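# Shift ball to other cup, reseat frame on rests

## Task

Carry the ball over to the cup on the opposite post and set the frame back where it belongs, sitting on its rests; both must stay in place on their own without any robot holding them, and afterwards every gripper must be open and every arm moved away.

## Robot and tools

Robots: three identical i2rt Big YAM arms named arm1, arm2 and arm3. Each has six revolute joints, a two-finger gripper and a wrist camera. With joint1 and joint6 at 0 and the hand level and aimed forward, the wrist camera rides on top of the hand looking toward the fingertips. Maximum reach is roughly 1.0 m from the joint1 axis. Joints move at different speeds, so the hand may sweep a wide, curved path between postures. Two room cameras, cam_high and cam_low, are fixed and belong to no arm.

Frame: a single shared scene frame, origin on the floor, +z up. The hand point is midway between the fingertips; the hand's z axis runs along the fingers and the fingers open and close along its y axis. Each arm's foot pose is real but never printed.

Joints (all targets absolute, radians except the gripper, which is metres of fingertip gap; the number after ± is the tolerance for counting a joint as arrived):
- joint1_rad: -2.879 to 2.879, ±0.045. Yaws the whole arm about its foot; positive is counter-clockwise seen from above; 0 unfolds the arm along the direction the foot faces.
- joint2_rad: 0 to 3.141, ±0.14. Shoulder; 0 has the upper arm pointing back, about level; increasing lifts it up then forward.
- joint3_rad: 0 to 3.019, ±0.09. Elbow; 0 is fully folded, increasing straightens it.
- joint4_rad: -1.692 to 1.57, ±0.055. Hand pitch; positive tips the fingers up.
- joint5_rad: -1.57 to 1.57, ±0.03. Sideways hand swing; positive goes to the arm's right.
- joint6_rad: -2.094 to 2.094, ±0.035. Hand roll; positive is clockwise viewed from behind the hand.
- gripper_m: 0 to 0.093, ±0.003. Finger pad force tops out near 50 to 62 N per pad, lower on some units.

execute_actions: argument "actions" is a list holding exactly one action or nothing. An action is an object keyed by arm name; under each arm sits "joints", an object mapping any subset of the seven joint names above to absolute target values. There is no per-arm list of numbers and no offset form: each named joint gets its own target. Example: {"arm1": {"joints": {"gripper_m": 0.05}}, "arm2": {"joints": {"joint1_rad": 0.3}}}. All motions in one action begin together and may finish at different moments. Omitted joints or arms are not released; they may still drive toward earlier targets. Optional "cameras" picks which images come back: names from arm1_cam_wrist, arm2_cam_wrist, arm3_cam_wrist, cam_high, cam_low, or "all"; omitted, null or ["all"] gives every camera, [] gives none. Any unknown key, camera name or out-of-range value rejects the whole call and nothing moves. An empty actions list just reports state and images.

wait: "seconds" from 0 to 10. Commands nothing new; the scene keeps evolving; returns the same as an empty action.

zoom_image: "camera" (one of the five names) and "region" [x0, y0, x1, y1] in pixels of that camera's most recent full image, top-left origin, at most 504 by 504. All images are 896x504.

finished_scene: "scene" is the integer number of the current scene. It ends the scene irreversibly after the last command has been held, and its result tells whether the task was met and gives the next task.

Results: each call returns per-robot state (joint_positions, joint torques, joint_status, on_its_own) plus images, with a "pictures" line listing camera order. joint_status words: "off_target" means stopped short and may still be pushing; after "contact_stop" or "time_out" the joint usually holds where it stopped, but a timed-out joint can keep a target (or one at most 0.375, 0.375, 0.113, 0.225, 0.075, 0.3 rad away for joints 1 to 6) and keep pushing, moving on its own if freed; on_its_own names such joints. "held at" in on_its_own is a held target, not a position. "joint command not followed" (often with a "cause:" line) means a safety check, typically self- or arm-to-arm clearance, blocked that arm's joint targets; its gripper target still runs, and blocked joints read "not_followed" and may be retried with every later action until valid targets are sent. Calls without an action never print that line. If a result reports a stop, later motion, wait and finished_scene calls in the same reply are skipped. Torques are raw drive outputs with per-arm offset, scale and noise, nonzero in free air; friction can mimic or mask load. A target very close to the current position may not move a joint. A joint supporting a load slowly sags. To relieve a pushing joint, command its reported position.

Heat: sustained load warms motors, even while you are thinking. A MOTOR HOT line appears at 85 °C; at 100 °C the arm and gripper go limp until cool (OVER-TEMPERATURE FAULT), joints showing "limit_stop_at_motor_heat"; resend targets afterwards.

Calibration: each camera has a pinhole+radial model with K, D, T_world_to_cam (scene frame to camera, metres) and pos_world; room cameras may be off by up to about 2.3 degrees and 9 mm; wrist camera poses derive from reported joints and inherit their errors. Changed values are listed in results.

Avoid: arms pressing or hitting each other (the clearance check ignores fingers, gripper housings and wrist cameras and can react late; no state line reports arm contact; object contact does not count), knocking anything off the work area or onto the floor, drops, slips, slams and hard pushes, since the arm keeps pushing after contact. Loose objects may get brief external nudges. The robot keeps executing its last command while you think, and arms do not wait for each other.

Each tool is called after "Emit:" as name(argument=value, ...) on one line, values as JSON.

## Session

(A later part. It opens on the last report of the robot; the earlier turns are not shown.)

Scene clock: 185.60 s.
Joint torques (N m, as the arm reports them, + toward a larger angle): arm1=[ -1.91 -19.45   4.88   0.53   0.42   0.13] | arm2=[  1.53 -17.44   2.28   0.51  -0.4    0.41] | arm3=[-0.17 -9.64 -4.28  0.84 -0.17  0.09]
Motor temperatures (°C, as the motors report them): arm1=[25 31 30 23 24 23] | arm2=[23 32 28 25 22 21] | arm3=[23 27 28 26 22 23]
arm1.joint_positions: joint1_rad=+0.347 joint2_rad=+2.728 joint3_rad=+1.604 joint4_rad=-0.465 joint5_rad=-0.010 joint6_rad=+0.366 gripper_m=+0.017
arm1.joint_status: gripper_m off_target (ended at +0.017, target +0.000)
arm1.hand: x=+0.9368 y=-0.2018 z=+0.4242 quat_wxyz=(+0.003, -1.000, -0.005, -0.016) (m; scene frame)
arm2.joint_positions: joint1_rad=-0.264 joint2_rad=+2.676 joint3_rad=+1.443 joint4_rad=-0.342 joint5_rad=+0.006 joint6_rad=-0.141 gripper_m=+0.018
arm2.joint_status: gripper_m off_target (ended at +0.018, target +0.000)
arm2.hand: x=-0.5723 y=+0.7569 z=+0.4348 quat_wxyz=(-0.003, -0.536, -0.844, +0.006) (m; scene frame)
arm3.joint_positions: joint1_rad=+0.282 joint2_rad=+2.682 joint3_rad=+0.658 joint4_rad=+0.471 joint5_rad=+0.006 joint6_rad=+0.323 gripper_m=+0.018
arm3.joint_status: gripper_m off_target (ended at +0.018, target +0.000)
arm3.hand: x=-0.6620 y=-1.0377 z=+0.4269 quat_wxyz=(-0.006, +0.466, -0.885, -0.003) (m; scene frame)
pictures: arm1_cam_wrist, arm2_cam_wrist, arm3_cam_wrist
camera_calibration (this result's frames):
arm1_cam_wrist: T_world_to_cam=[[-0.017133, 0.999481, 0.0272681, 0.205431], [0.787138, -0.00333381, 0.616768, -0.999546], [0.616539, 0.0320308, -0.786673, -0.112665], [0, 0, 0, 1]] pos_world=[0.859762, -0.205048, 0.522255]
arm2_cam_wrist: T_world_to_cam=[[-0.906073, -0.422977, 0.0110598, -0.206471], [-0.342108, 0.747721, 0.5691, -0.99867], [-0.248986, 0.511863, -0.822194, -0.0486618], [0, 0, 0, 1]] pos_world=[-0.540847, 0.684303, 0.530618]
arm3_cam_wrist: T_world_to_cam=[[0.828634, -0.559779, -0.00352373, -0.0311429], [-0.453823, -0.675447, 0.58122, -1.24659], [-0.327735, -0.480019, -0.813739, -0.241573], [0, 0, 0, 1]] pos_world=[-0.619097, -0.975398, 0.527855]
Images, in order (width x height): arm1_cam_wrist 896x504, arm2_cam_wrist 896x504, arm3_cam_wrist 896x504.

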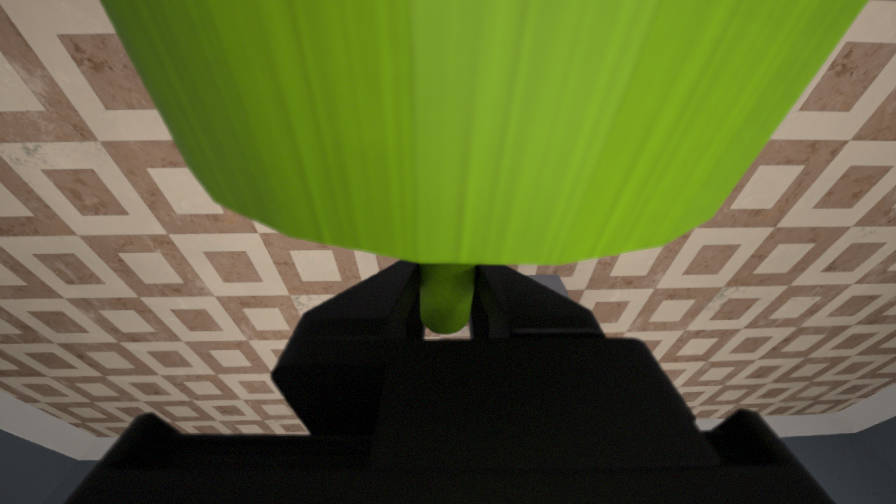

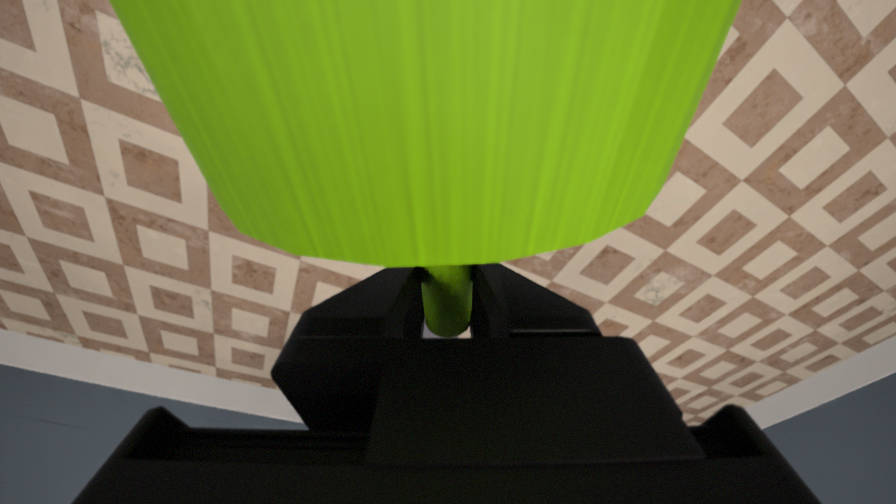

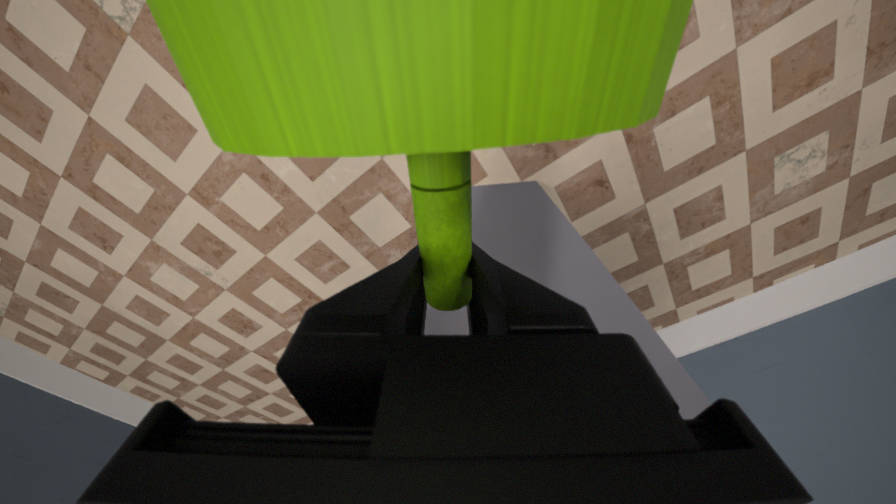

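Emit:
execute_actions(actions=[{"arm3":{"joints":{"gripper_m":0.06}}}], cameras=[])

Emit:
execute_actions(actions=[{"arm3":{"joints":{"joint2_rad":2.64,"joint3_rad":0.71,"joint4_rad":0.37}}}], cameras=["arm3_cam_wrist"])

Scene clock: 197.60 s.
Joint torques (N m, as the arm reports them, + toward a larger angle): arm1=[ -1.95 -19.42   4.86   0.52   0.42   0.13] | arm2=[  1.59 -17.47   2.29   0.5   -0.4    0.4 ] | arm3=[-0.17 -9.38 -4.29  0.84 -0.01  0.09]
Motor temperatures (°C, as the motors report them): arm1=[25 32 30 23 24 23] | arm2=[23 32 27 25 22 21] | arm3=[23 27 28 26 22 23]
arm1.joint_positions: joint1_rad=+0.347 joint2_rad=+2.728 joint3_rad=+1.604 joint4_rad=-0.465 joint5_rad=-0.010 joint6_rad=+0.366 gripper_m=+0.017
arm1.joint_status: not commanded
arm1.hand: x=+0.9368 y=-0.2018 z=+0.4242 quat_wxyz=(+0.003, -1.000, -0.004, -0.016) (m; scene frame)
arm2.joint_positions: joint1_rad=-0.264 joint2_rad=+2.676 joint3_rad=+1.443 joint4_rad=-0.342 joint5_rad=+0.006 joint6_rad=-0.142 gripper_m=+0.018
arm2.joint_status: not commanded
arm2.hand: x=-0.5723 y=+0.7569 z=+0.4348 quat_wxyz=(-0.003, -0.535, -0.845, +0.006) (m; scene frame)
arm3.joint_positions: joint1_rad=+0.282 joint2_rad=+2.682 joint3_rad=+0.658 joint4_rad=+0.471 joint5_rad=+0.003 joint6_rad=+0.323 gripper_m=+0.060
arm3.joint_status: all done
arm3.hand: x=-0.6626 y=-1.0375 z=+0.4269 quat_wxyz=(-0.005, +0.466, -0.885, -0.005) (m; scene frame)
pictures: none
No camera images: the call's "cameras" was empty. Leave "cameras" out to get every camera's image.

Scene clock: 198.47 s.
Joint torques (N m, as the arm reports them, + toward a larger angle): arm1=[ -1.93 -19.5    4.87   0.51   0.42   0.13] | arm2=[  1.61 -17.41   2.29   0.51  -0.4    0.41] | arm3=[ -0.2  -12.19  -2.96   0.02  -0.01   0.09]
Motor temperatures (°C, as the motors report them): arm1=[25 32 30 23 24 23] | arm2=[23 32 27 25 22 21] | arm3=[23 27 28 26 22 23]
arm1.joint_positions: joint1_rad=+0.347 joint2_rad=+2.728 joint3_rad=+1.604 joint4_rad=-0.465 joint5_rad=-0.010 joint6_rad=+0.366 gripper_m=+0.017
arm1.joint_status: not commanded
arm1.hand: x=+0.9368 y=-0.2018 z=+0.4242 quat_wxyz=(+0.003, -1.000, -0.004, -0.016) (m; scene frame)
arm2.joint_positions: joint1_rad=-0.264 joint2_rad=+2.676 joint3_rad=+1.443 joint4_rad=-0.342 joint5_rad=+0.006 joint6_rad=-0.142 gripper_m=+0.018
arm2.joint_status: not commanded
arm2.hand: x=-0.5723 y=+0.7569 z=+0.4348 quat_wxyz=(-0.003, -0.535, -0.845, +0.006) (m; scene frame)
arm3.joint_positions: joint1_rad=+0.282 joint2_rad=+2.657 joint3_rad=+0.713 joint4_rad=+0.382 joint5_rad=+0.003 joint6_rad=+0.323 gripper_m=+0.060
arm3.joint_status: all done
arm3.hand: x=-0.6563 y=-1.0153 z=+0.4238 quat_wxyz=(-0.002, +0.466, -0.885, -0.002) (m; scene frame)
pictures: arm3_cam_wrist
camera_calibration (this result's frames):
arm3_cam_wrist: T_world_to_cam=[[0.828639, -0.559765, -0.00453498, -0.0228743], [-0.450298, -0.67136, 0.588649, -1.22372], [-0.33255, -0.485736, -0.808376, -0.242722], [0, 0, 0, 1]] pos_world=[-0.612801, -0.952259, 0.524027]
Images, in order (width x height): arm3_cam_wrist 896x504.

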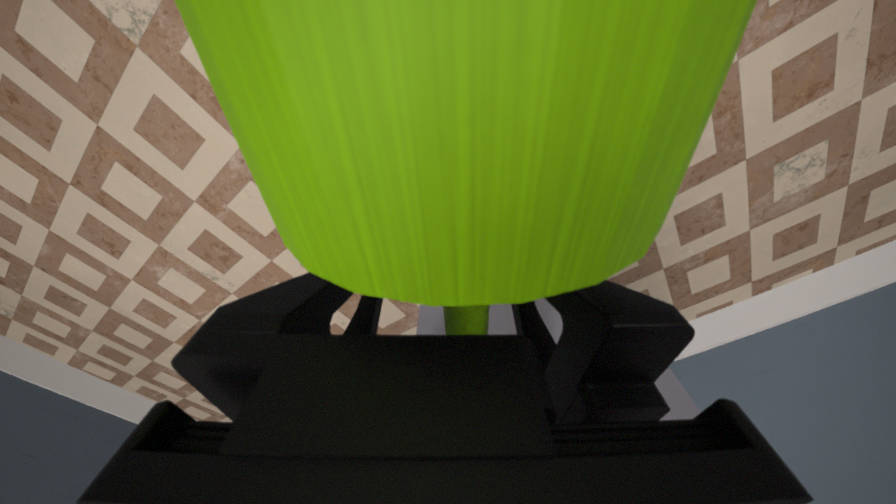

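Emit:
execute_actions(actions=[{"arm3":{"joints":{"gripper_m":0.0}}}], cameras=[])

Emit:
execute_actions(actions=[{"arm1":{"joints":{"joint2_rad":2.452,"joint3_rad":1.442,"joint4_rad":-0.56}},"arm2":{"joints":{"joint2_rad":2.387,"joint3_rad":1.288,"joint4_rad":-0.47}},"arm3":{"joints":{"joint2_rad":2.215,"joint3_rad":0.499,"joint4_rad":0.146}}}], cameras=["cam_high","cam_low"])

Scene clock: 216.37 s.
Joint torques (N m, as the arm reports them, + toward a larger angle): arm1=[ -2.   -20.11   4.71   0.31   0.52   0.11] | arm2=[  1.42 -17.34   2.48   0.51  -0.28   0.43] | arm3=[  0.03 -12.37  -2.95   0.2   -0.42   0.48]
Motor temperatures (°C, as the motors report them): arm1=[25 32 30 23 24 23] | arm2=[23 32 27 25 22 21] | arm3=[23 27 27 26 22 23]
arm1.joint_positions: joint1_rad=+0.347 joint2_rad=+2.728 joint3_rad=+1.606 joint4_rad=-0.460 joint5_rad=-0.012 joint6_rad=+0.369 gripper_m=+0.017
arm1.joint_status: not commanded
arm1.hand: x=+0.9350 y=-0.2033 z=+0.4244 quat_wxyz=(+0.001, -1.000, -0.003, -0.013) (m; scene frame)
arm2.joint_positions: joint1_rad=-0.262 joint2_rad=+2.676 joint3_rad=+1.440 joint4_rad=-0.342 joint5_rad=+0.003 joint6_rad=-0.143 gripper_m=+0.018
arm2.joint_status: not commanded
arm2.hand: x=-0.5716 y=+0.7590 z=+0.4344 quat_wxyz=(-0.002, -0.534, -0.845, +0.004) (m; scene frame)
arm3.joint_positions: joint1_rad=+0.279 joint2_rad=+2.657 joint3_rad=+0.713 joint4_rad=+0.377 joint5_rad=+0.013 joint6_rad=+0.287 gripper_m=+0.018
arm3.joint_status: gripper_m off_target (ended at +0.018, target +0.000)
arm3.hand: x=-0.6543 y=-1.0172 z=+0.4238 quat_wxyz=(-0.004, +0.481, -0.877, +0.004) (m; scene frame)
pictures: none
No camera images: the call's "cameras" was empty. Leave "cameras" out to get every camera's image.

Scene clock: 217.43 s.
Joint torques (N m, as the arm reports them, + toward a larger angle): arm1=[ -2.49 -19.98   4.47   0.02   0.37   0.1 ] | arm2=[  1.17 -20.07   3.21  -0.12  -0.25   0.5 ] | arm3=[  0.14 -11.69  -2.02  -0.15  -0.17   0.49]
Motor temperatures (°C, as the motors report them): arm1=[25 32 30 23 24 23] | arm2=[23 32 27 25 22 21] | arm3=[23 27 27 26 22 23]
arm1.joint_positions: joint1_rad=+0.344 joint2_rad=+2.470 joint3_rad=+1.443 joint4_rad=-0.551 joint5_rad=-0.008 joint6_rad=+0.370 gripper_m=+0.017
arm1.joint_status: all done
arm1.hand: x=+0.9351 y=-0.2011 z=+0.5342 quat_wxyz=(+0.002, -1.000, -0.001, -0.011) (m; scene frame)
arm2.joint_positions: joint1_rad=-0.261 joint2_rad=+2.412 joint3_rad=+1.289 joint4_rad=-0.465 joint5_rad=+0.003 joint6_rad=-0.150 gripper_m=+0.018
arm2.joint_status: all done
arm2.hand: x=-0.5728 y=+0.7639 z=+0.5435 quat_wxyz=(+0.001, -0.531, -0.847, +0.001) (m; scene frame)
arm3.joint_positions: joint1_rad=+0.279 joint2_rad=+2.240 joint3_rad=+0.514 joint4_rad=+0.163 joint5_rad=+0.007 joint6_rad=+0.287 gripper_m=+0.018
arm3.joint_status: all done
arm3.hand: x=-0.6541 y=-1.0140 z=+0.5406 quat_wxyz=(-0.003, +0.481, -0.877, +0.000) (m; scene frame)
pictures: cam_high, cam_low
Images, in order (width x height): cam_high 896x504, cam_low 896x504.

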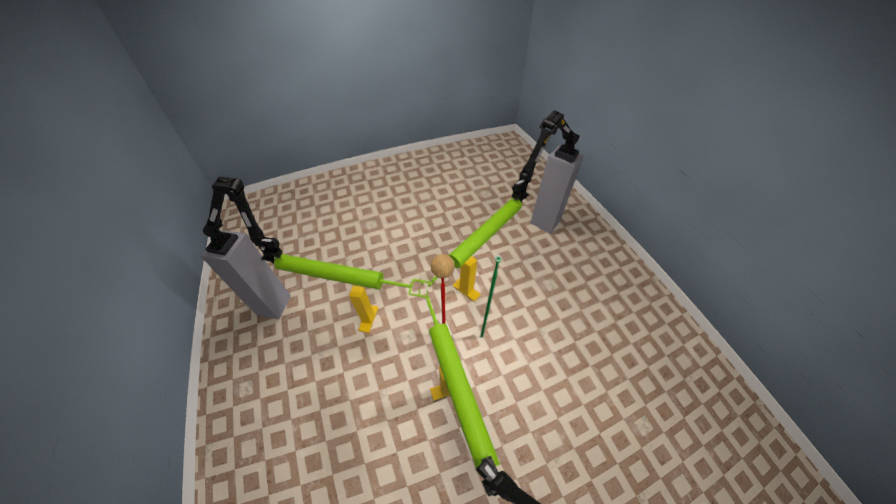

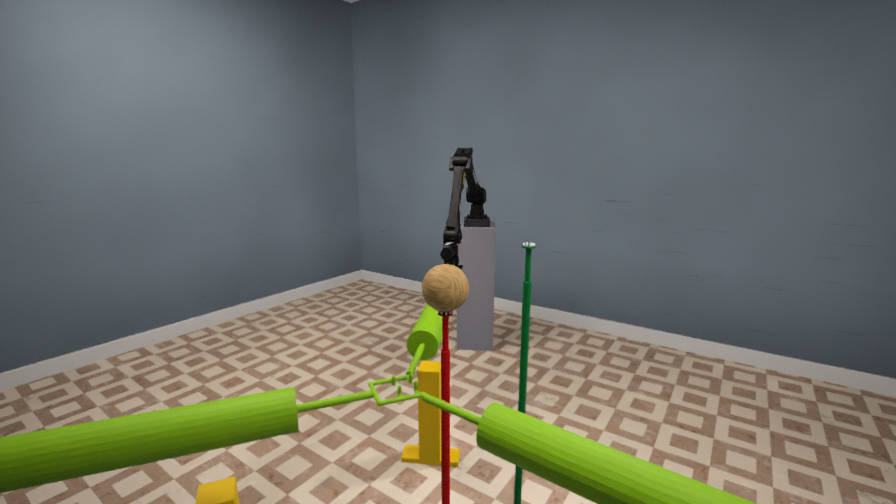

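Emit:
execute_actions(actions=[{"arm1":{"joints":{"joint2_rad":2.185,"joint3_rad":1.378,"joint4_rad":-0.763}},"arm2":{"joints":{"joint2_rad":2.1,"joint3_rad":1.224,"joint4_rad":-0.693}},"arm3":{"joints":{"joint2_rad":1.618,"joint3_rad":0.404,"joint4_rad":-0.356}}}], cameras=["cam_high","cam_low","arm3_cam_wrist"])

Emit:
zoom_image(camera="cam_high", region=[370, 220, 530, 350])

Scene clock: 227.30 s.
Joint torques (N m, as the arm reports them, + toward a larger angle): arm1=[ -1.29 -18.85   5.79   0.12   0.47   0.1 ] | arm2=[  1.64 -18.64   4.69  -0.09  -0.45   0.53] | arm3=[ 0.01 -8.84  2.18 -0.36 -0.16  0.51]
Motor temperatures (°C, as the motors report them): arm1=[25 33 30 23 24 23] | arm2=[23 34 27 25 22 21] | arm3=[23 27 27 26 22 23]
arm1.joint_positions: joint1_rad=+0.346 joint2_rad=+2.202 joint3_rad=+1.376 joint4_rad=-0.757 joint5_rad=-0.011 joint6_rad=+0.373 gripper_m=+0.017
arm1.joint_status: all done
arm1.hand: x=+0.9346 y=-0.2038 z=+0.6635 quat_wxyz=(+0.002, -1.000, -0.001, -0.013) (m; scene frame)
arm2.joint_positions: joint1_rad=-0.266 joint2_rad=+2.118 joint3_rad=+1.225 joint4_rad=-0.689 joint5_rad=+0.008 joint6_rad=-0.154 gripper_m=+0.018
arm2.joint_status: all done
arm2.hand: x=-0.5759 y=+0.7624 z=+0.6765 quat_wxyz=(+0.001, -0.531, -0.847, +0.004) (m; scene frame)
arm3.joint_positions: joint1_rad=+0.279 joint2_rad=+1.641 joint3_rad=+0.420 joint4_rad=-0.333 joint5_rad=+0.006 joint6_rad=+0.285 gripper_m=+0.018
arm3.joint_status: all done
arm3.hand: x=-0.6543 y=-1.0151 z=+0.6775 quat_wxyz=(-0.006, +0.482, -0.876, -0.003) (m; scene frame)
pictures: arm3_cam_wrist, cam_high, cam_low
camera_calibration (this result's frames):
arm3_cam_wrist: T_world_to_cam=[[0.847767, -0.530359, -0.00322723, 0.0182356], [-0.429837, -0.690624, 0.581618, -1.37342], [-0.310695, -0.491689, -0.813456, -0.0251901], [0, 0, 0, 1]] pos_world=[-0.613634, -0.951232, 0.778374]
Images, in order (width x height): arm3_cam_wrist 896x504, cam_high 896x504, cam_low 896x504.

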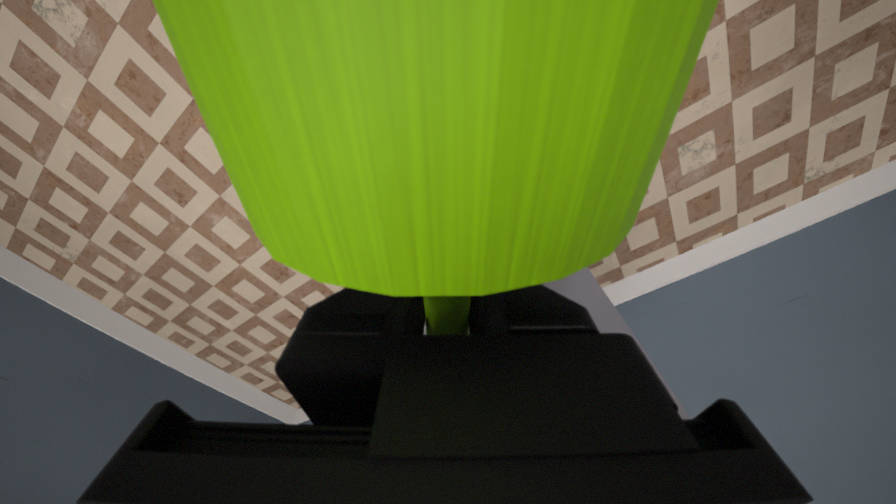

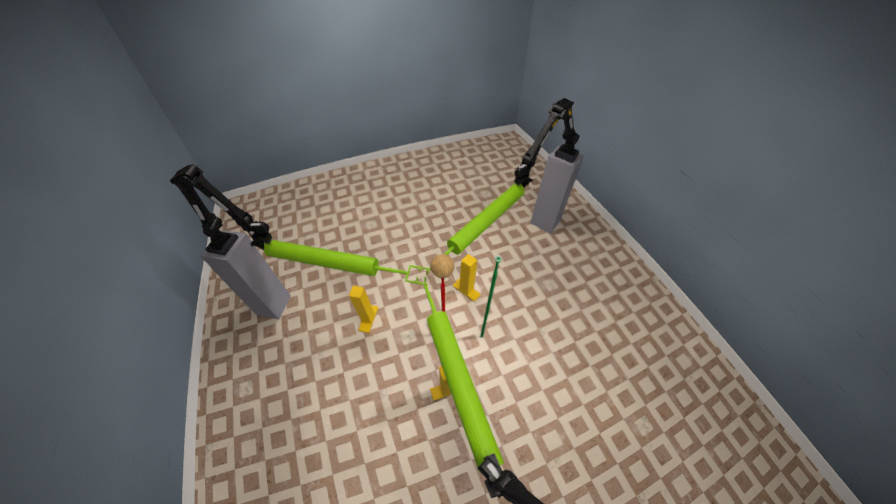

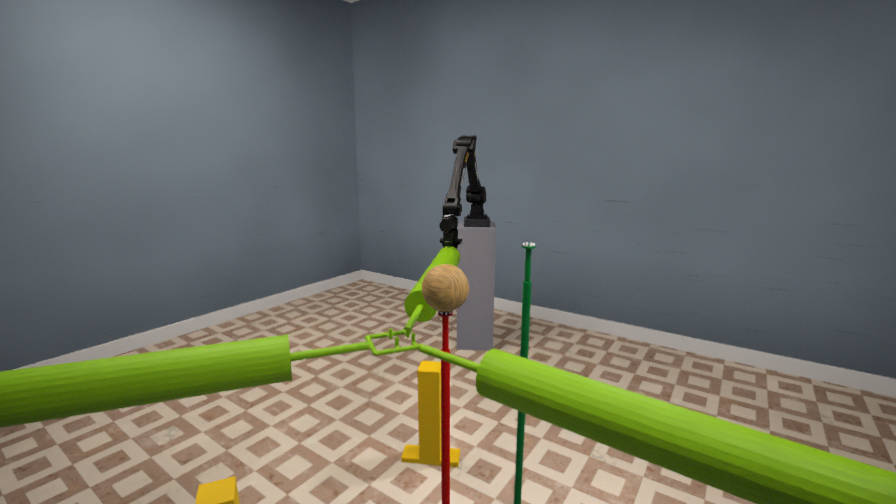

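Region (370, 220, 530, 350) of cam_high's 896x504 image, scaled by 3.150, with more detail than that image has; it fills the top 410 rows of this view, and the rest is white.

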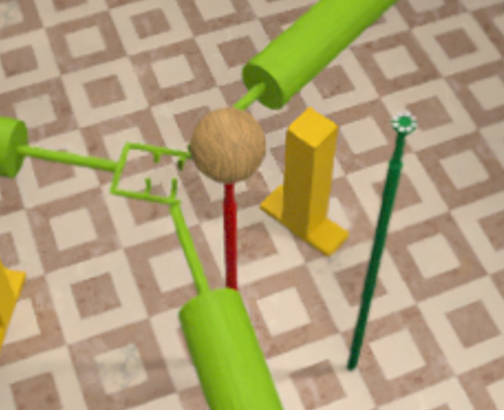

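Emit:
execute_actions(actions=[{"arm1":{"joints":{"joint2_rad":2.095,"joint3_rad":1.2,"joint4_rad":-0.677}},"arm2":{"joints":{"joint1_rad":-0.16,"joint6_rad":-0.05}},"arm3":{"joints":{"joint1_rad":0.10,"joint6_rad":0.11,"joint2_rad":1.672,"joint3_rad":0.491,"joint4_rad":-0.39}}}], cameras=["cam_high","cam_low"])

Emit:
zoom_image(camera="cam_high", region=[370, 220, 530, 350])

Scene clock: 250.37 s.
Joint torques (N m, as the arm reports them, + toward a larger angle): arm1=[ -1.69 -18.5    5.27   0.17   0.22   0.06] | arm2=[  1.14 -18.65   4.7   -0.12  -0.51   0.12] | arm3=[-0.57 -7.33  2.77 -0.27  0.05  0.13]
Motor temperatures (°C, as the motors report them): arm1=[25 33 30 23 24 23] | arm2=[23 34 28 25 22 21] | arm3=[23 27 27 26 22 24]
arm1.joint_positions: joint1_rad=+0.346 joint2_rad=+2.134 joint3_rad=+1.196 joint4_rad=-0.674 joint5_rad=-0.004 joint6_rad=+0.374 gripper_m=+0.017
arm1.joint_status: all done
arm1.hand: x=+0.9889 y=-0.1808 z=+0.6555 quat_wxyz=(+0.010, -1.000, +0.000, -0.026) (m; scene frame)
arm2.joint_positions: joint1_rad=-0.161 joint2_rad=+2.118 joint3_rad=+1.225 joint4_rad=-0.687 joint5_rad=+0.010 joint6_rad=-0.063 gripper_m=+0.018
arm2.joint_status: all done
arm2.hand: x=-0.5254 y=+0.7802 z=+0.6765 quat_wxyz=(+0.001, -0.525, -0.851, +0.006) (m; scene frame)
arm3.joint_positions: joint1_rad=+0.106 joint2_rad=+1.663 joint3_rad=+0.506 joint4_rad=-0.368 joint5_rad=+0.001 joint6_rad=+0.100 gripper_m=+0.018
arm3.joint_status: all done
arm3.hand: x=-0.5983 y=-0.9964 z=+0.6842 quat_wxyz=(-0.017, +0.487, -0.873, -0.012) (m; scene frame)
pictures: cam_high, cam_low
Images, in order (width x height): cam_high 896x504, cam_low 896x504.

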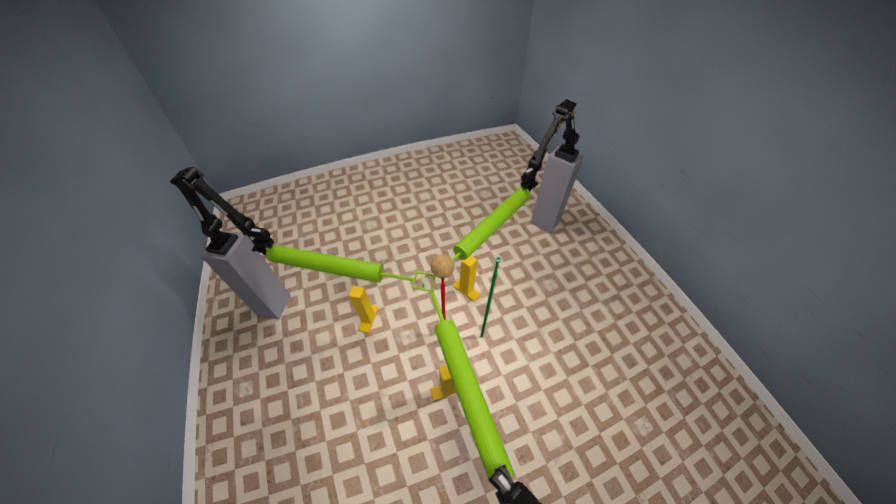

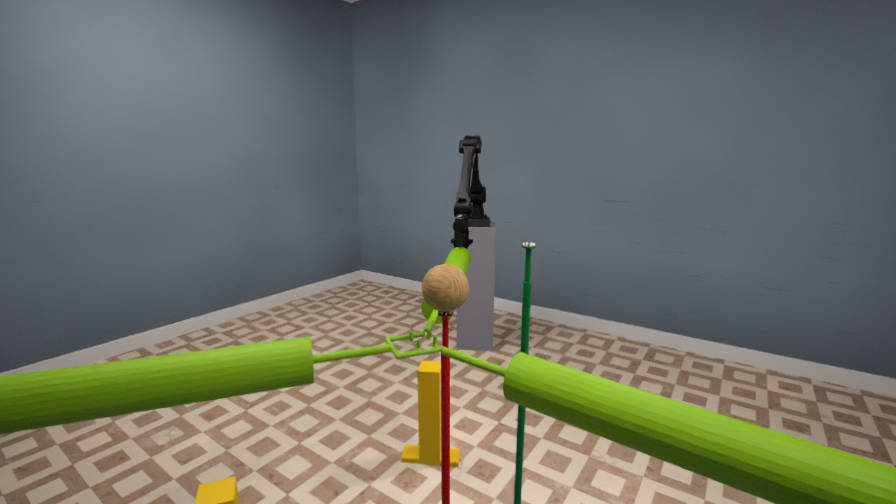

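Region (370, 220, 530, 350) of cam_high's 896x504 image, scaled by 3.150, with more detail than that image has; it fills the top 410 rows of this view, and the rest is white.

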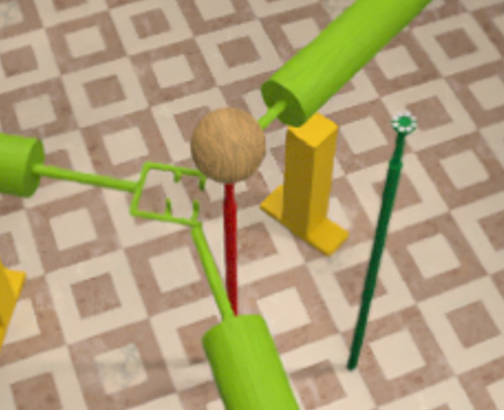

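Emit:
execute_actions(actions=[{"arm1":{"joints":{"joint1_rad":0.229,"joint6_rad":0.257,"joint2_rad":1.95,"joint3_rad":1.0,"joint4_rad":-0.607}},"arm2":{"joints":{"joint1_rad":-0.008,"joint6_rad":0.105,"joint2_rad":2.0,"joint3_rad":1.088,"joint4_rad":-0.648}},"arm3":{"joints":{"joint1_rad":0.08,"joint6_rad":0.09,"joint2_rad":1.815,"joint3_rad":0.727,"joint4_rad":-0.482}}}], cameras=["cam_high","cam_low"])

Emit:
zoom_image(camera="cam_high", region=[370, 220, 530, 350])

Emit:
zoom_image(camera="cam_low", region=[360, 250, 540, 380])

Scene clock: 270.00 s.
Joint torques (N m, as the arm reports them, + toward a larger angle): arm1=[ -4.98 -17.34   1.92  -1.18   1.43  -0.08] | arm2=[  8.89 -20.51   2.15  -0.99  -2.13   1.  ] | arm3=[ -1.34 -11.49   7.76  -0.37   0.41   0.13]
Motor temperatures (°C, as the motors report them): arm1=[25 33 30 23 24 23] | arm2=[23 35 28 25 23 21] | arm3=[23 27 27 26 22 23]
arm1.joint_positions: joint1_rad=+0.272 joint2_rad=+1.992 joint3_rad=+1.036 joint4_rad=-0.564 joint5_rad=-0.036 joint6_rad=+0.286 gripper_m=+0.017
arm1.joint_status: all done
arm1.hand: x=+1.0027 y=-0.1442 z=+0.6861 quat_wxyz=(-0.020, -1.000, -0.008, +0.013) (m; scene frame)
arm2.joint_positions: joint1_rad=-0.097 joint2_rad=+2.059 joint3_rad=+1.123 joint4_rad=-0.618 joint5_rad=+0.051 joint6_rad=+0.007 gripper_m=+0.018
arm2.joint_status: joint1_rad time_out (moved +0.064 of +0.153); joint6_rad time_out (moved +0.069 of +0.168); the others done
arm2.on_its_own: joint1_rad reads -0.097 and still pushes toward -0.008 since a time_out; joint6_rad reads +0.007 and still pushes toward +0.105 since a time_out
arm2.hand: x=-0.5124 y=+0.8118 z=+0.6811 quat_wxyz=(+0.000, -0.528, -0.849, +0.031) (m; scene frame)
arm3.joint_positions: joint1_rad=+0.095 joint2_rad=+1.833 joint3_rad=+0.670 joint4_rad=-0.462 joint5_rad=-0.008 joint6_rad=+0.080 gripper_m=+0.018
arm3.joint_status: all done
arm3.hand: x=-0.5815 y=-0.9664 z=+0.6606 quat_wxyz=(+0.027, +0.491, -0.871, +0.013) (m; scene frame)
pictures: cam_high, cam_low
Images, in order (width x height): cam_high 896x504, cam_low 896x504.

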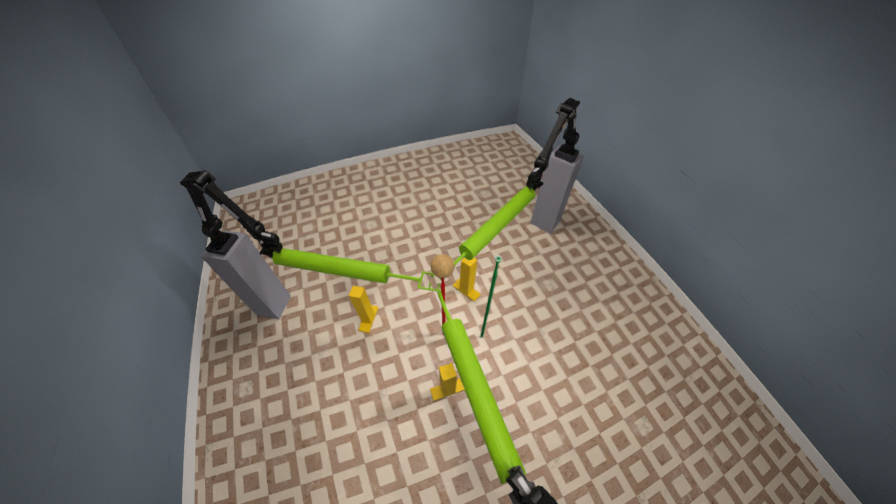

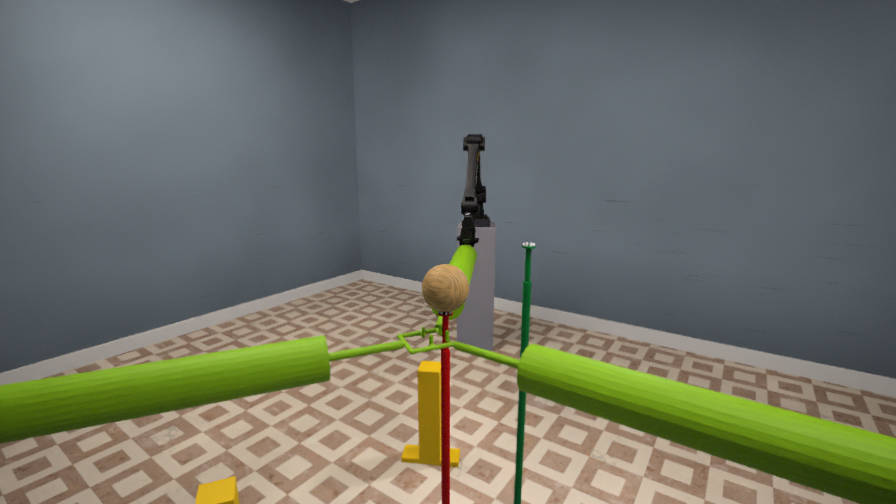

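Region (370, 220, 530, 350) of cam_high's 896x504 image, scaled by 3.150, with more detail than that image has; it fills the top 410 rows of this view, and the rest is white.

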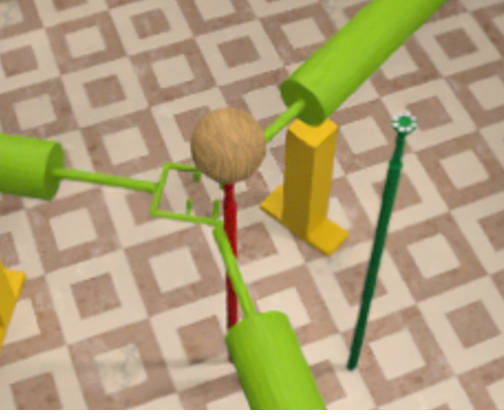

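Region (360, 250, 540, 380) of cam_low's 896x504 image, scaled by 2.800, with more detail than that image has.

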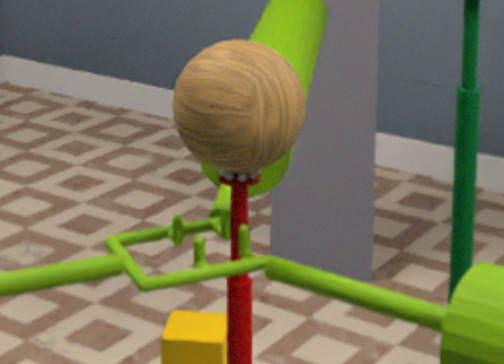

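Emit:
execute_actions(actions=[{"arm1":{"joints":{"joint1_rad":0.2,"joint6_rad":0.257,"joint2_rad":1.95,"joint3_rad":1.0,"joint4_rad":-0.607}},"arm2":{"joints":{"joint1_rad":-0.008,"joint6_rad":0.105,"joint2_rad":2.0,"joint3_rad":1.088,"joint4_rad":-0.648}},"arm3":{"joints":{"joint2_rad":1.815,"joint3_rad":0.75,"joint4_rad":-0.482}}}], cameras=["cam_high","cam_low","arm3_cam_wrist"])

Emit:
zoom_image(camera="cam_high", region=[400, 250, 480, 320])

Emit:
zoom_image(camera="cam_low", region=[390, 290, 500, 370])

Scene clock: 287.63 s.
Joint torques (N m, as the arm reports them, + toward a larger angle): arm1=[ -7.68 -17.35   1.92  -1.19   1.43  -0.08] | arm2=[  8.9  -20.49   2.13  -1.01  -2.13   1.  ] | arm3=[ -1.35 -11.48   9.09  -0.05   0.41   0.13]
Motor temperatures (°C, as the motors report them): arm1=[25 33 29 23 27 23] | arm2=[23 36 27 25 27 23] | arm3=[23 27 30 26 22 23]
arm1.joint_positions: joint1_rad=+0.272 joint2_rad=+1.992 joint3_rad=+1.036 joint4_rad=-0.564 joint5_rad=-0.036 joint6_rad=+0.285 gripper_m=+0.017
arm1.joint_status: joint1_rad time_out (moved +0.000 of -0.072); the others done
arm1.on_its_own: joint1_rad reads +0.272 and still pushes toward +0.200 since a time_out
arm1.hand: x=+1.0026 y=-0.1443 z=+0.6861 quat_wxyz=(-0.020, -1.000, -0.008, +0.014) (m; scene frame)
arm2.joint_positions: joint1_rad=-0.097 joint2_rad=+2.059 joint3_rad=+1.123 joint4_rad=-0.617 joint5_rad=+0.051 joint6_rad=+0.007 gripper_m=+0.018
arm2.joint_status: joint1_rad time_out (moved +0.000 of +0.089); joint6_rad time_out (moved +0.000 of +0.098); the others done
arm2.on_its_own: joint1_rad reads -0.097 and still pushes toward -0.008 since a time_out; joint6_rad reads +0.007 and still pushes toward +0.105 since a time_out
arm2.hand: x=-0.5123 y=+0.8117 z=+0.6811 quat_wxyz=(-0.001, -0.528, -0.849, +0.031) (m; scene frame)
arm3.joint_positions: joint1_rad=+0.095 joint2_rad=+1.833 joint3_rad=+0.675 joint4_rad=-0.472 joint5_rad=-0.008 joint6_rad=+0.080 gripper_m=+0.018
arm3.joint_status: all done
arm3.hand: x=-0.5813 y=-0.9659 z=+0.6613 quat_wxyz=(+0.029, +0.491, -0.871, +0.014) (m; scene frame)
pictures: arm3_cam_wrist, cam_high, cam_low
camera_calibration (this result's frames):
arm3_cam_wrist: T_world_to_cam=[[0.858757, -0.512313, -0.00848695, 0.00959619], [-0.387542, -0.660268, 0.643318, -1.28562], [-0.335184, -0.549164, -0.765552, -0.0928932], [0, 0, 0, 1]] pos_world=[-0.537609, -0.894951, 0.756029]
Images, in order (width x height): arm3_cam_wrist 896x504, cam_high 896x504, cam_low 896x504.

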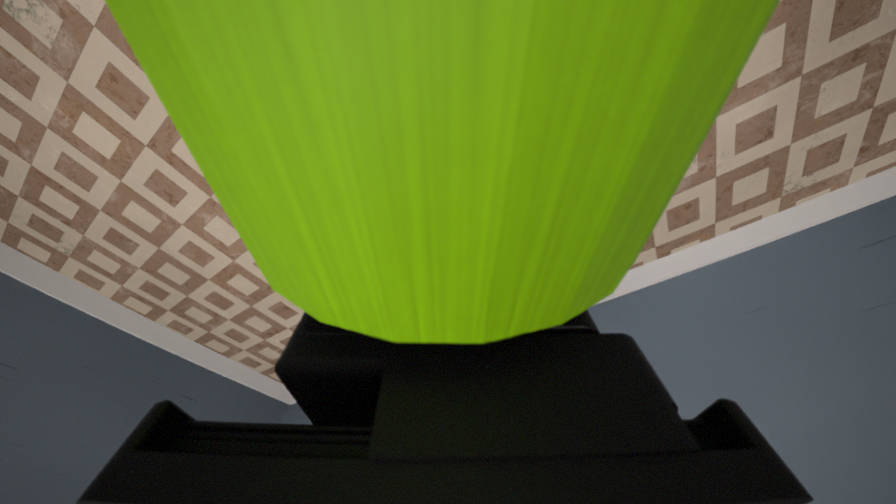

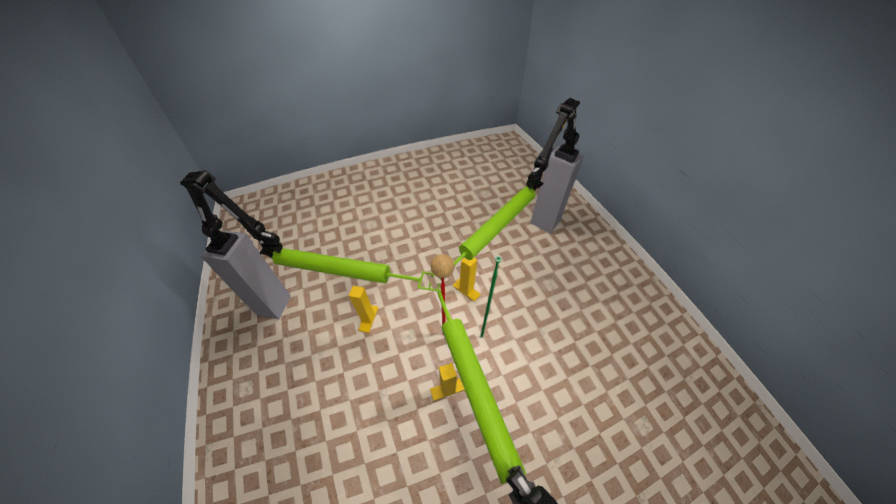

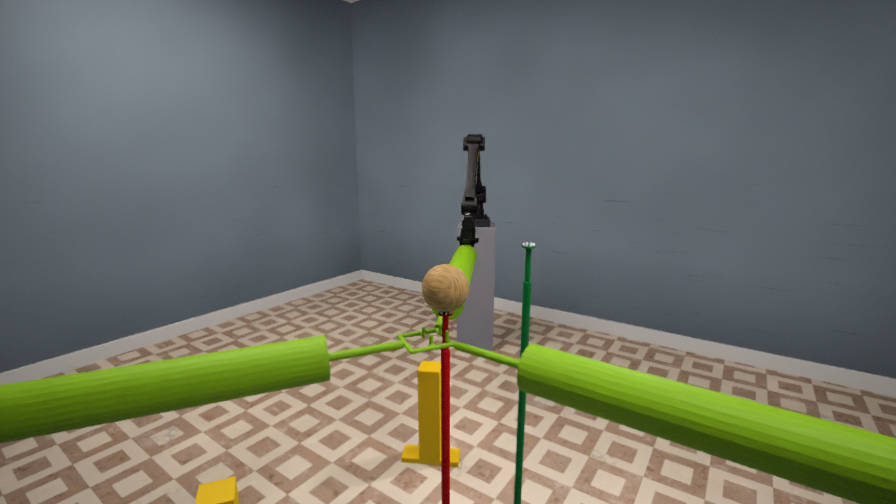

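Region (400, 250, 480, 320) of cam_high's 896x504 image, scaled by 6.300, with more detail than that image has; it fills the top 441 rows of this view, and the rest is white.

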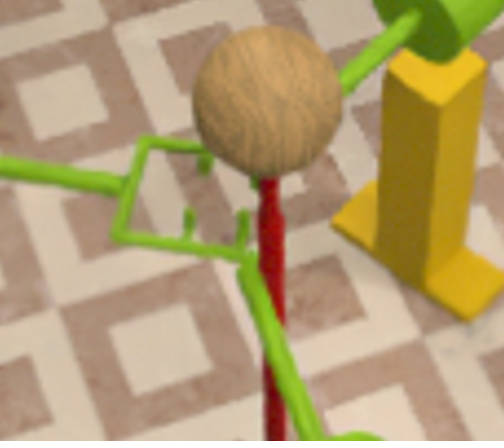

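Region (390, 290, 500, 370) of cam_low's 896x504 image, scaled by 4.582, with more detail than that image has; it fills the top 367 rows of this view, and the rest is white.

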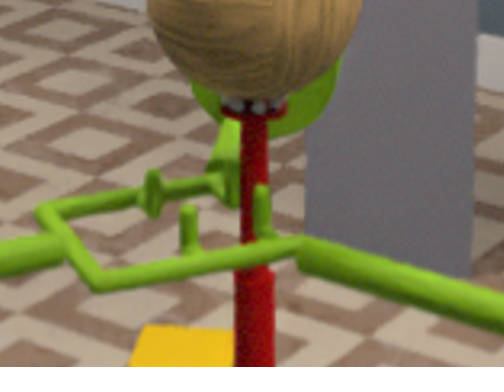

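Emit:
execute_actions(actions=[{"arm1":{"joints":{"joint1_rad":0.3,"joint6_rad":0.32,"joint5_rad":0,"joint2_rad":2.074,"joint3_rad":1.211,"joint4_rad":-0.707}},"arm2":{"joints":{"joint1_rad":-0.19,"joint6_rad":-0.08,"joint5_rad":0,"joint2_rad":2.03,"joint3_rad":1.12,"joint4_rad":-0.66}},"arm3":{"joints":{"joint1_rad":0.22,"joint6_rad":0.227,"joint2_rad":1.70,"joint3_rad":0.53,"joint4_rad":-0.40}}}], cameras=[])

Emit:
execute_actions(actions=[{"arm1":{"joints":{"joint1_rad":0.266,"joint6_rad":0.294,"joint2_rad":2.074,"joint3_rad":1.211,"joint4_rad":-0.707}},"arm2":{"joints":{"joint1_rad":-0.16,"joint6_rad":-0.05,"joint2_rad":2.01,"joint3_rad":1.088,"joint4_rad":-0.648}},"arm3":{"joints":{"joint1_rad":0.22,"joint6_rad":0.227,"joint2_rad":1.728,"joint3_rad":0.574,"joint4_rad":-0.416}}}], cameras=["cam_high","cam_low"])

Emit:
zoom_image(camera="cam_high", region=[400, 250, 480, 320])

Emit:
zoom_image(camera="cam_low", region=[390, 290, 500, 370])

Scene clock: 302.97 s.
Joint torques (N m, as the arm reports them, + toward a larger angle): arm1=[ -0.35 -17.55   5.69  -1.     0.08   0.19] | arm2=[  1.47 -18.29   4.35  -0.56  -0.26   0.18] | arm3=[ 0.52 -9.79  2.5  -0.05 -0.1   0.3 ]
Motor temperatures (°C, as the motors report them): arm1=[25 33 28 23 28 23] | arm2=[24 37 27 25 29 23] | arm3=[23 27 31 26 22 23]
arm1.joint_positions: joint1_rad=+0.291 joint2_rad=+2.095 joint3_rad=+1.206 joint4_rad=-0.670 joint5_rad=-0.001 joint6_rad=+0.324 gripper_m=+0.016
arm1.joint_status: all done
arm1.hand: x=+0.9634 y=-0.1599 z=+0.6767 quat_wxyz=(+0.002, -1.000, +0.002, +0.000) (m; scene frame)
arm2.joint_positions: joint1_rad=-0.193 joint2_rad=+2.058 joint3_rad=+1.122 joint4_rad=-0.642 joint5_rad=+0.003 joint6_rad=-0.099 gripper_m=+0.018
arm2.joint_status: all done
arm2.hand: x=-0.5504 y=+0.8027 z=+0.6806 quat_wxyz=(-0.002, -0.523, -0.852, +0.004) (m; scene frame)
arm3.joint_positions: joint1_rad=+0.215 joint2_rad=+1.715 joint3_rad=+0.548 joint4_rad=-0.385 joint5_rad=+0.004 joint6_rad=+0.202 gripper_m=+0.018
arm3.joint_status: all done
arm3.hand: x=-0.6237 y=-0.9760 z=+0.6767 quat_wxyz=(-0.006, +0.490, -0.872, -0.004) (m; scene frame)
pictures: none
No camera images: the call's "cameras" was empty. Leave "cameras" out to get every camera's image.

Scene clock: 303.63 s.
Joint torques (N m, as the arm reports them, + toward a larger angle): arm1=[ -1.88 -17.93   5.65  -0.17   0.18   0.  ] | arm2=[  2.35 -18.9    3.14  -0.21  -0.39   0.28] | arm3=[ 0.42 -7.85  4.22 -0.37  0.02  0.28]
Motor temperatures (°C, as the motors report them): arm1=[25 33 28 23 28 23] | arm2=[23 37 27 25 29 23] | arm3=[23 27 31 26 22 23]
arm1.joint_positions: joint1_rad=+0.280 joint2_rad=+2.095 joint3_rad=+1.206 joint4_rad=-0.693 joint5_rad=-0.004 joint6_rad=+0.316 gripper_m=+0.016
arm1.joint_status: all done
arm1.hand: x=+0.9672 y=-0.1532 z=+0.6768 quat_wxyz=(+0.004, -1.000, +0.004, -0.011) (m; scene frame)
arm2.joint_positions: joint1_rad=-0.173 joint2_rad=+2.050 joint3_rad=+1.107 joint4_rad=-0.641 joint5_rad=+0.006 joint6_rad=-0.077 gripper_m=+0.018
arm2.joint_status: all done
arm2.hand: x=-0.5440 y=+0.8117 z=+0.6808 quat_wxyz=(+0.001, -0.524, -0.852, +0.003) (m; scene frame)
arm3.joint_positions: joint1_rad=+0.215 joint2_rad=+1.716 joint3_rad=+0.569 joint4_rad=-0.392 joint5_rad=+0.002 joint6_rad=+0.204 gripper_m=+0.018
arm3.joint_status: all done
arm3.hand: x=-0.6205 y=-0.9659 z=+0.6797 quat_wxyz=(-0.010, +0.489, -0.872, -0.009) (m; scene frame)
pictures: cam_high, cam_low
Images, in order (width x height): cam_high 896x504, cam_low 896x504.

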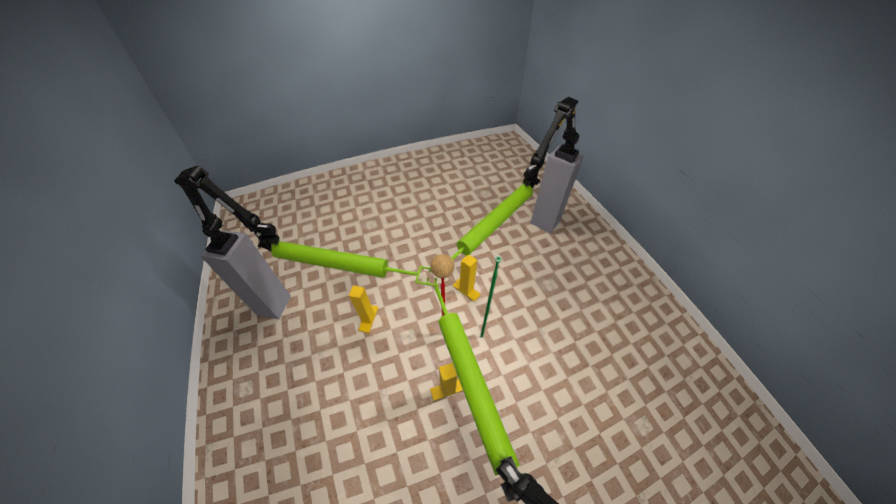

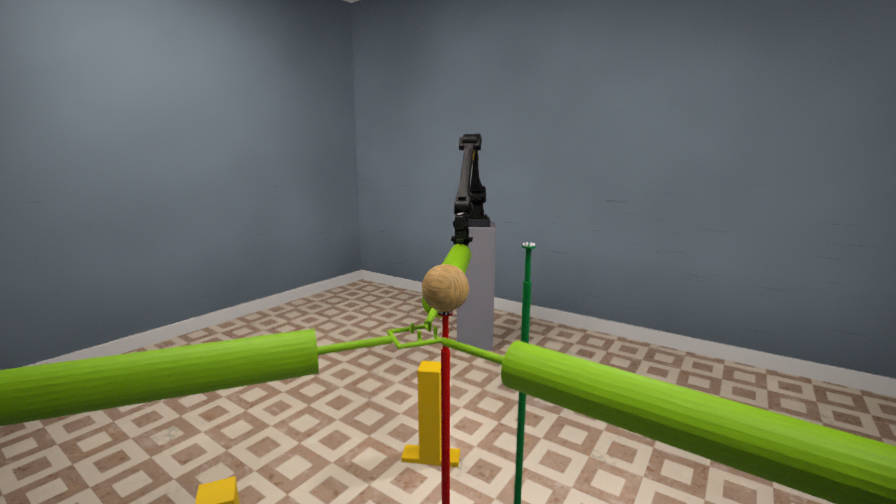

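Region (400, 250, 480, 320) of cam_high's 896x504 image, scaled by 6.300, with more detail than that image has; it fills the top 441 rows of this view, and the rest is white.

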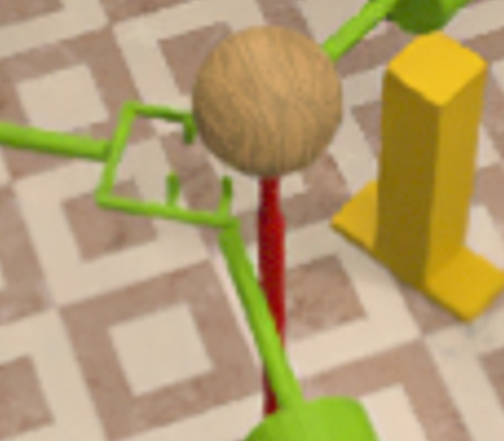

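Region (390, 290, 500, 370) of cam_low's 896x504 image, scaled by 4.582, with more detail than that image has; it fills the top 367 rows of this view, and the rest is white.

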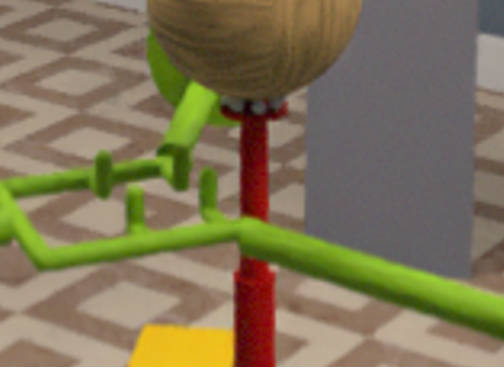

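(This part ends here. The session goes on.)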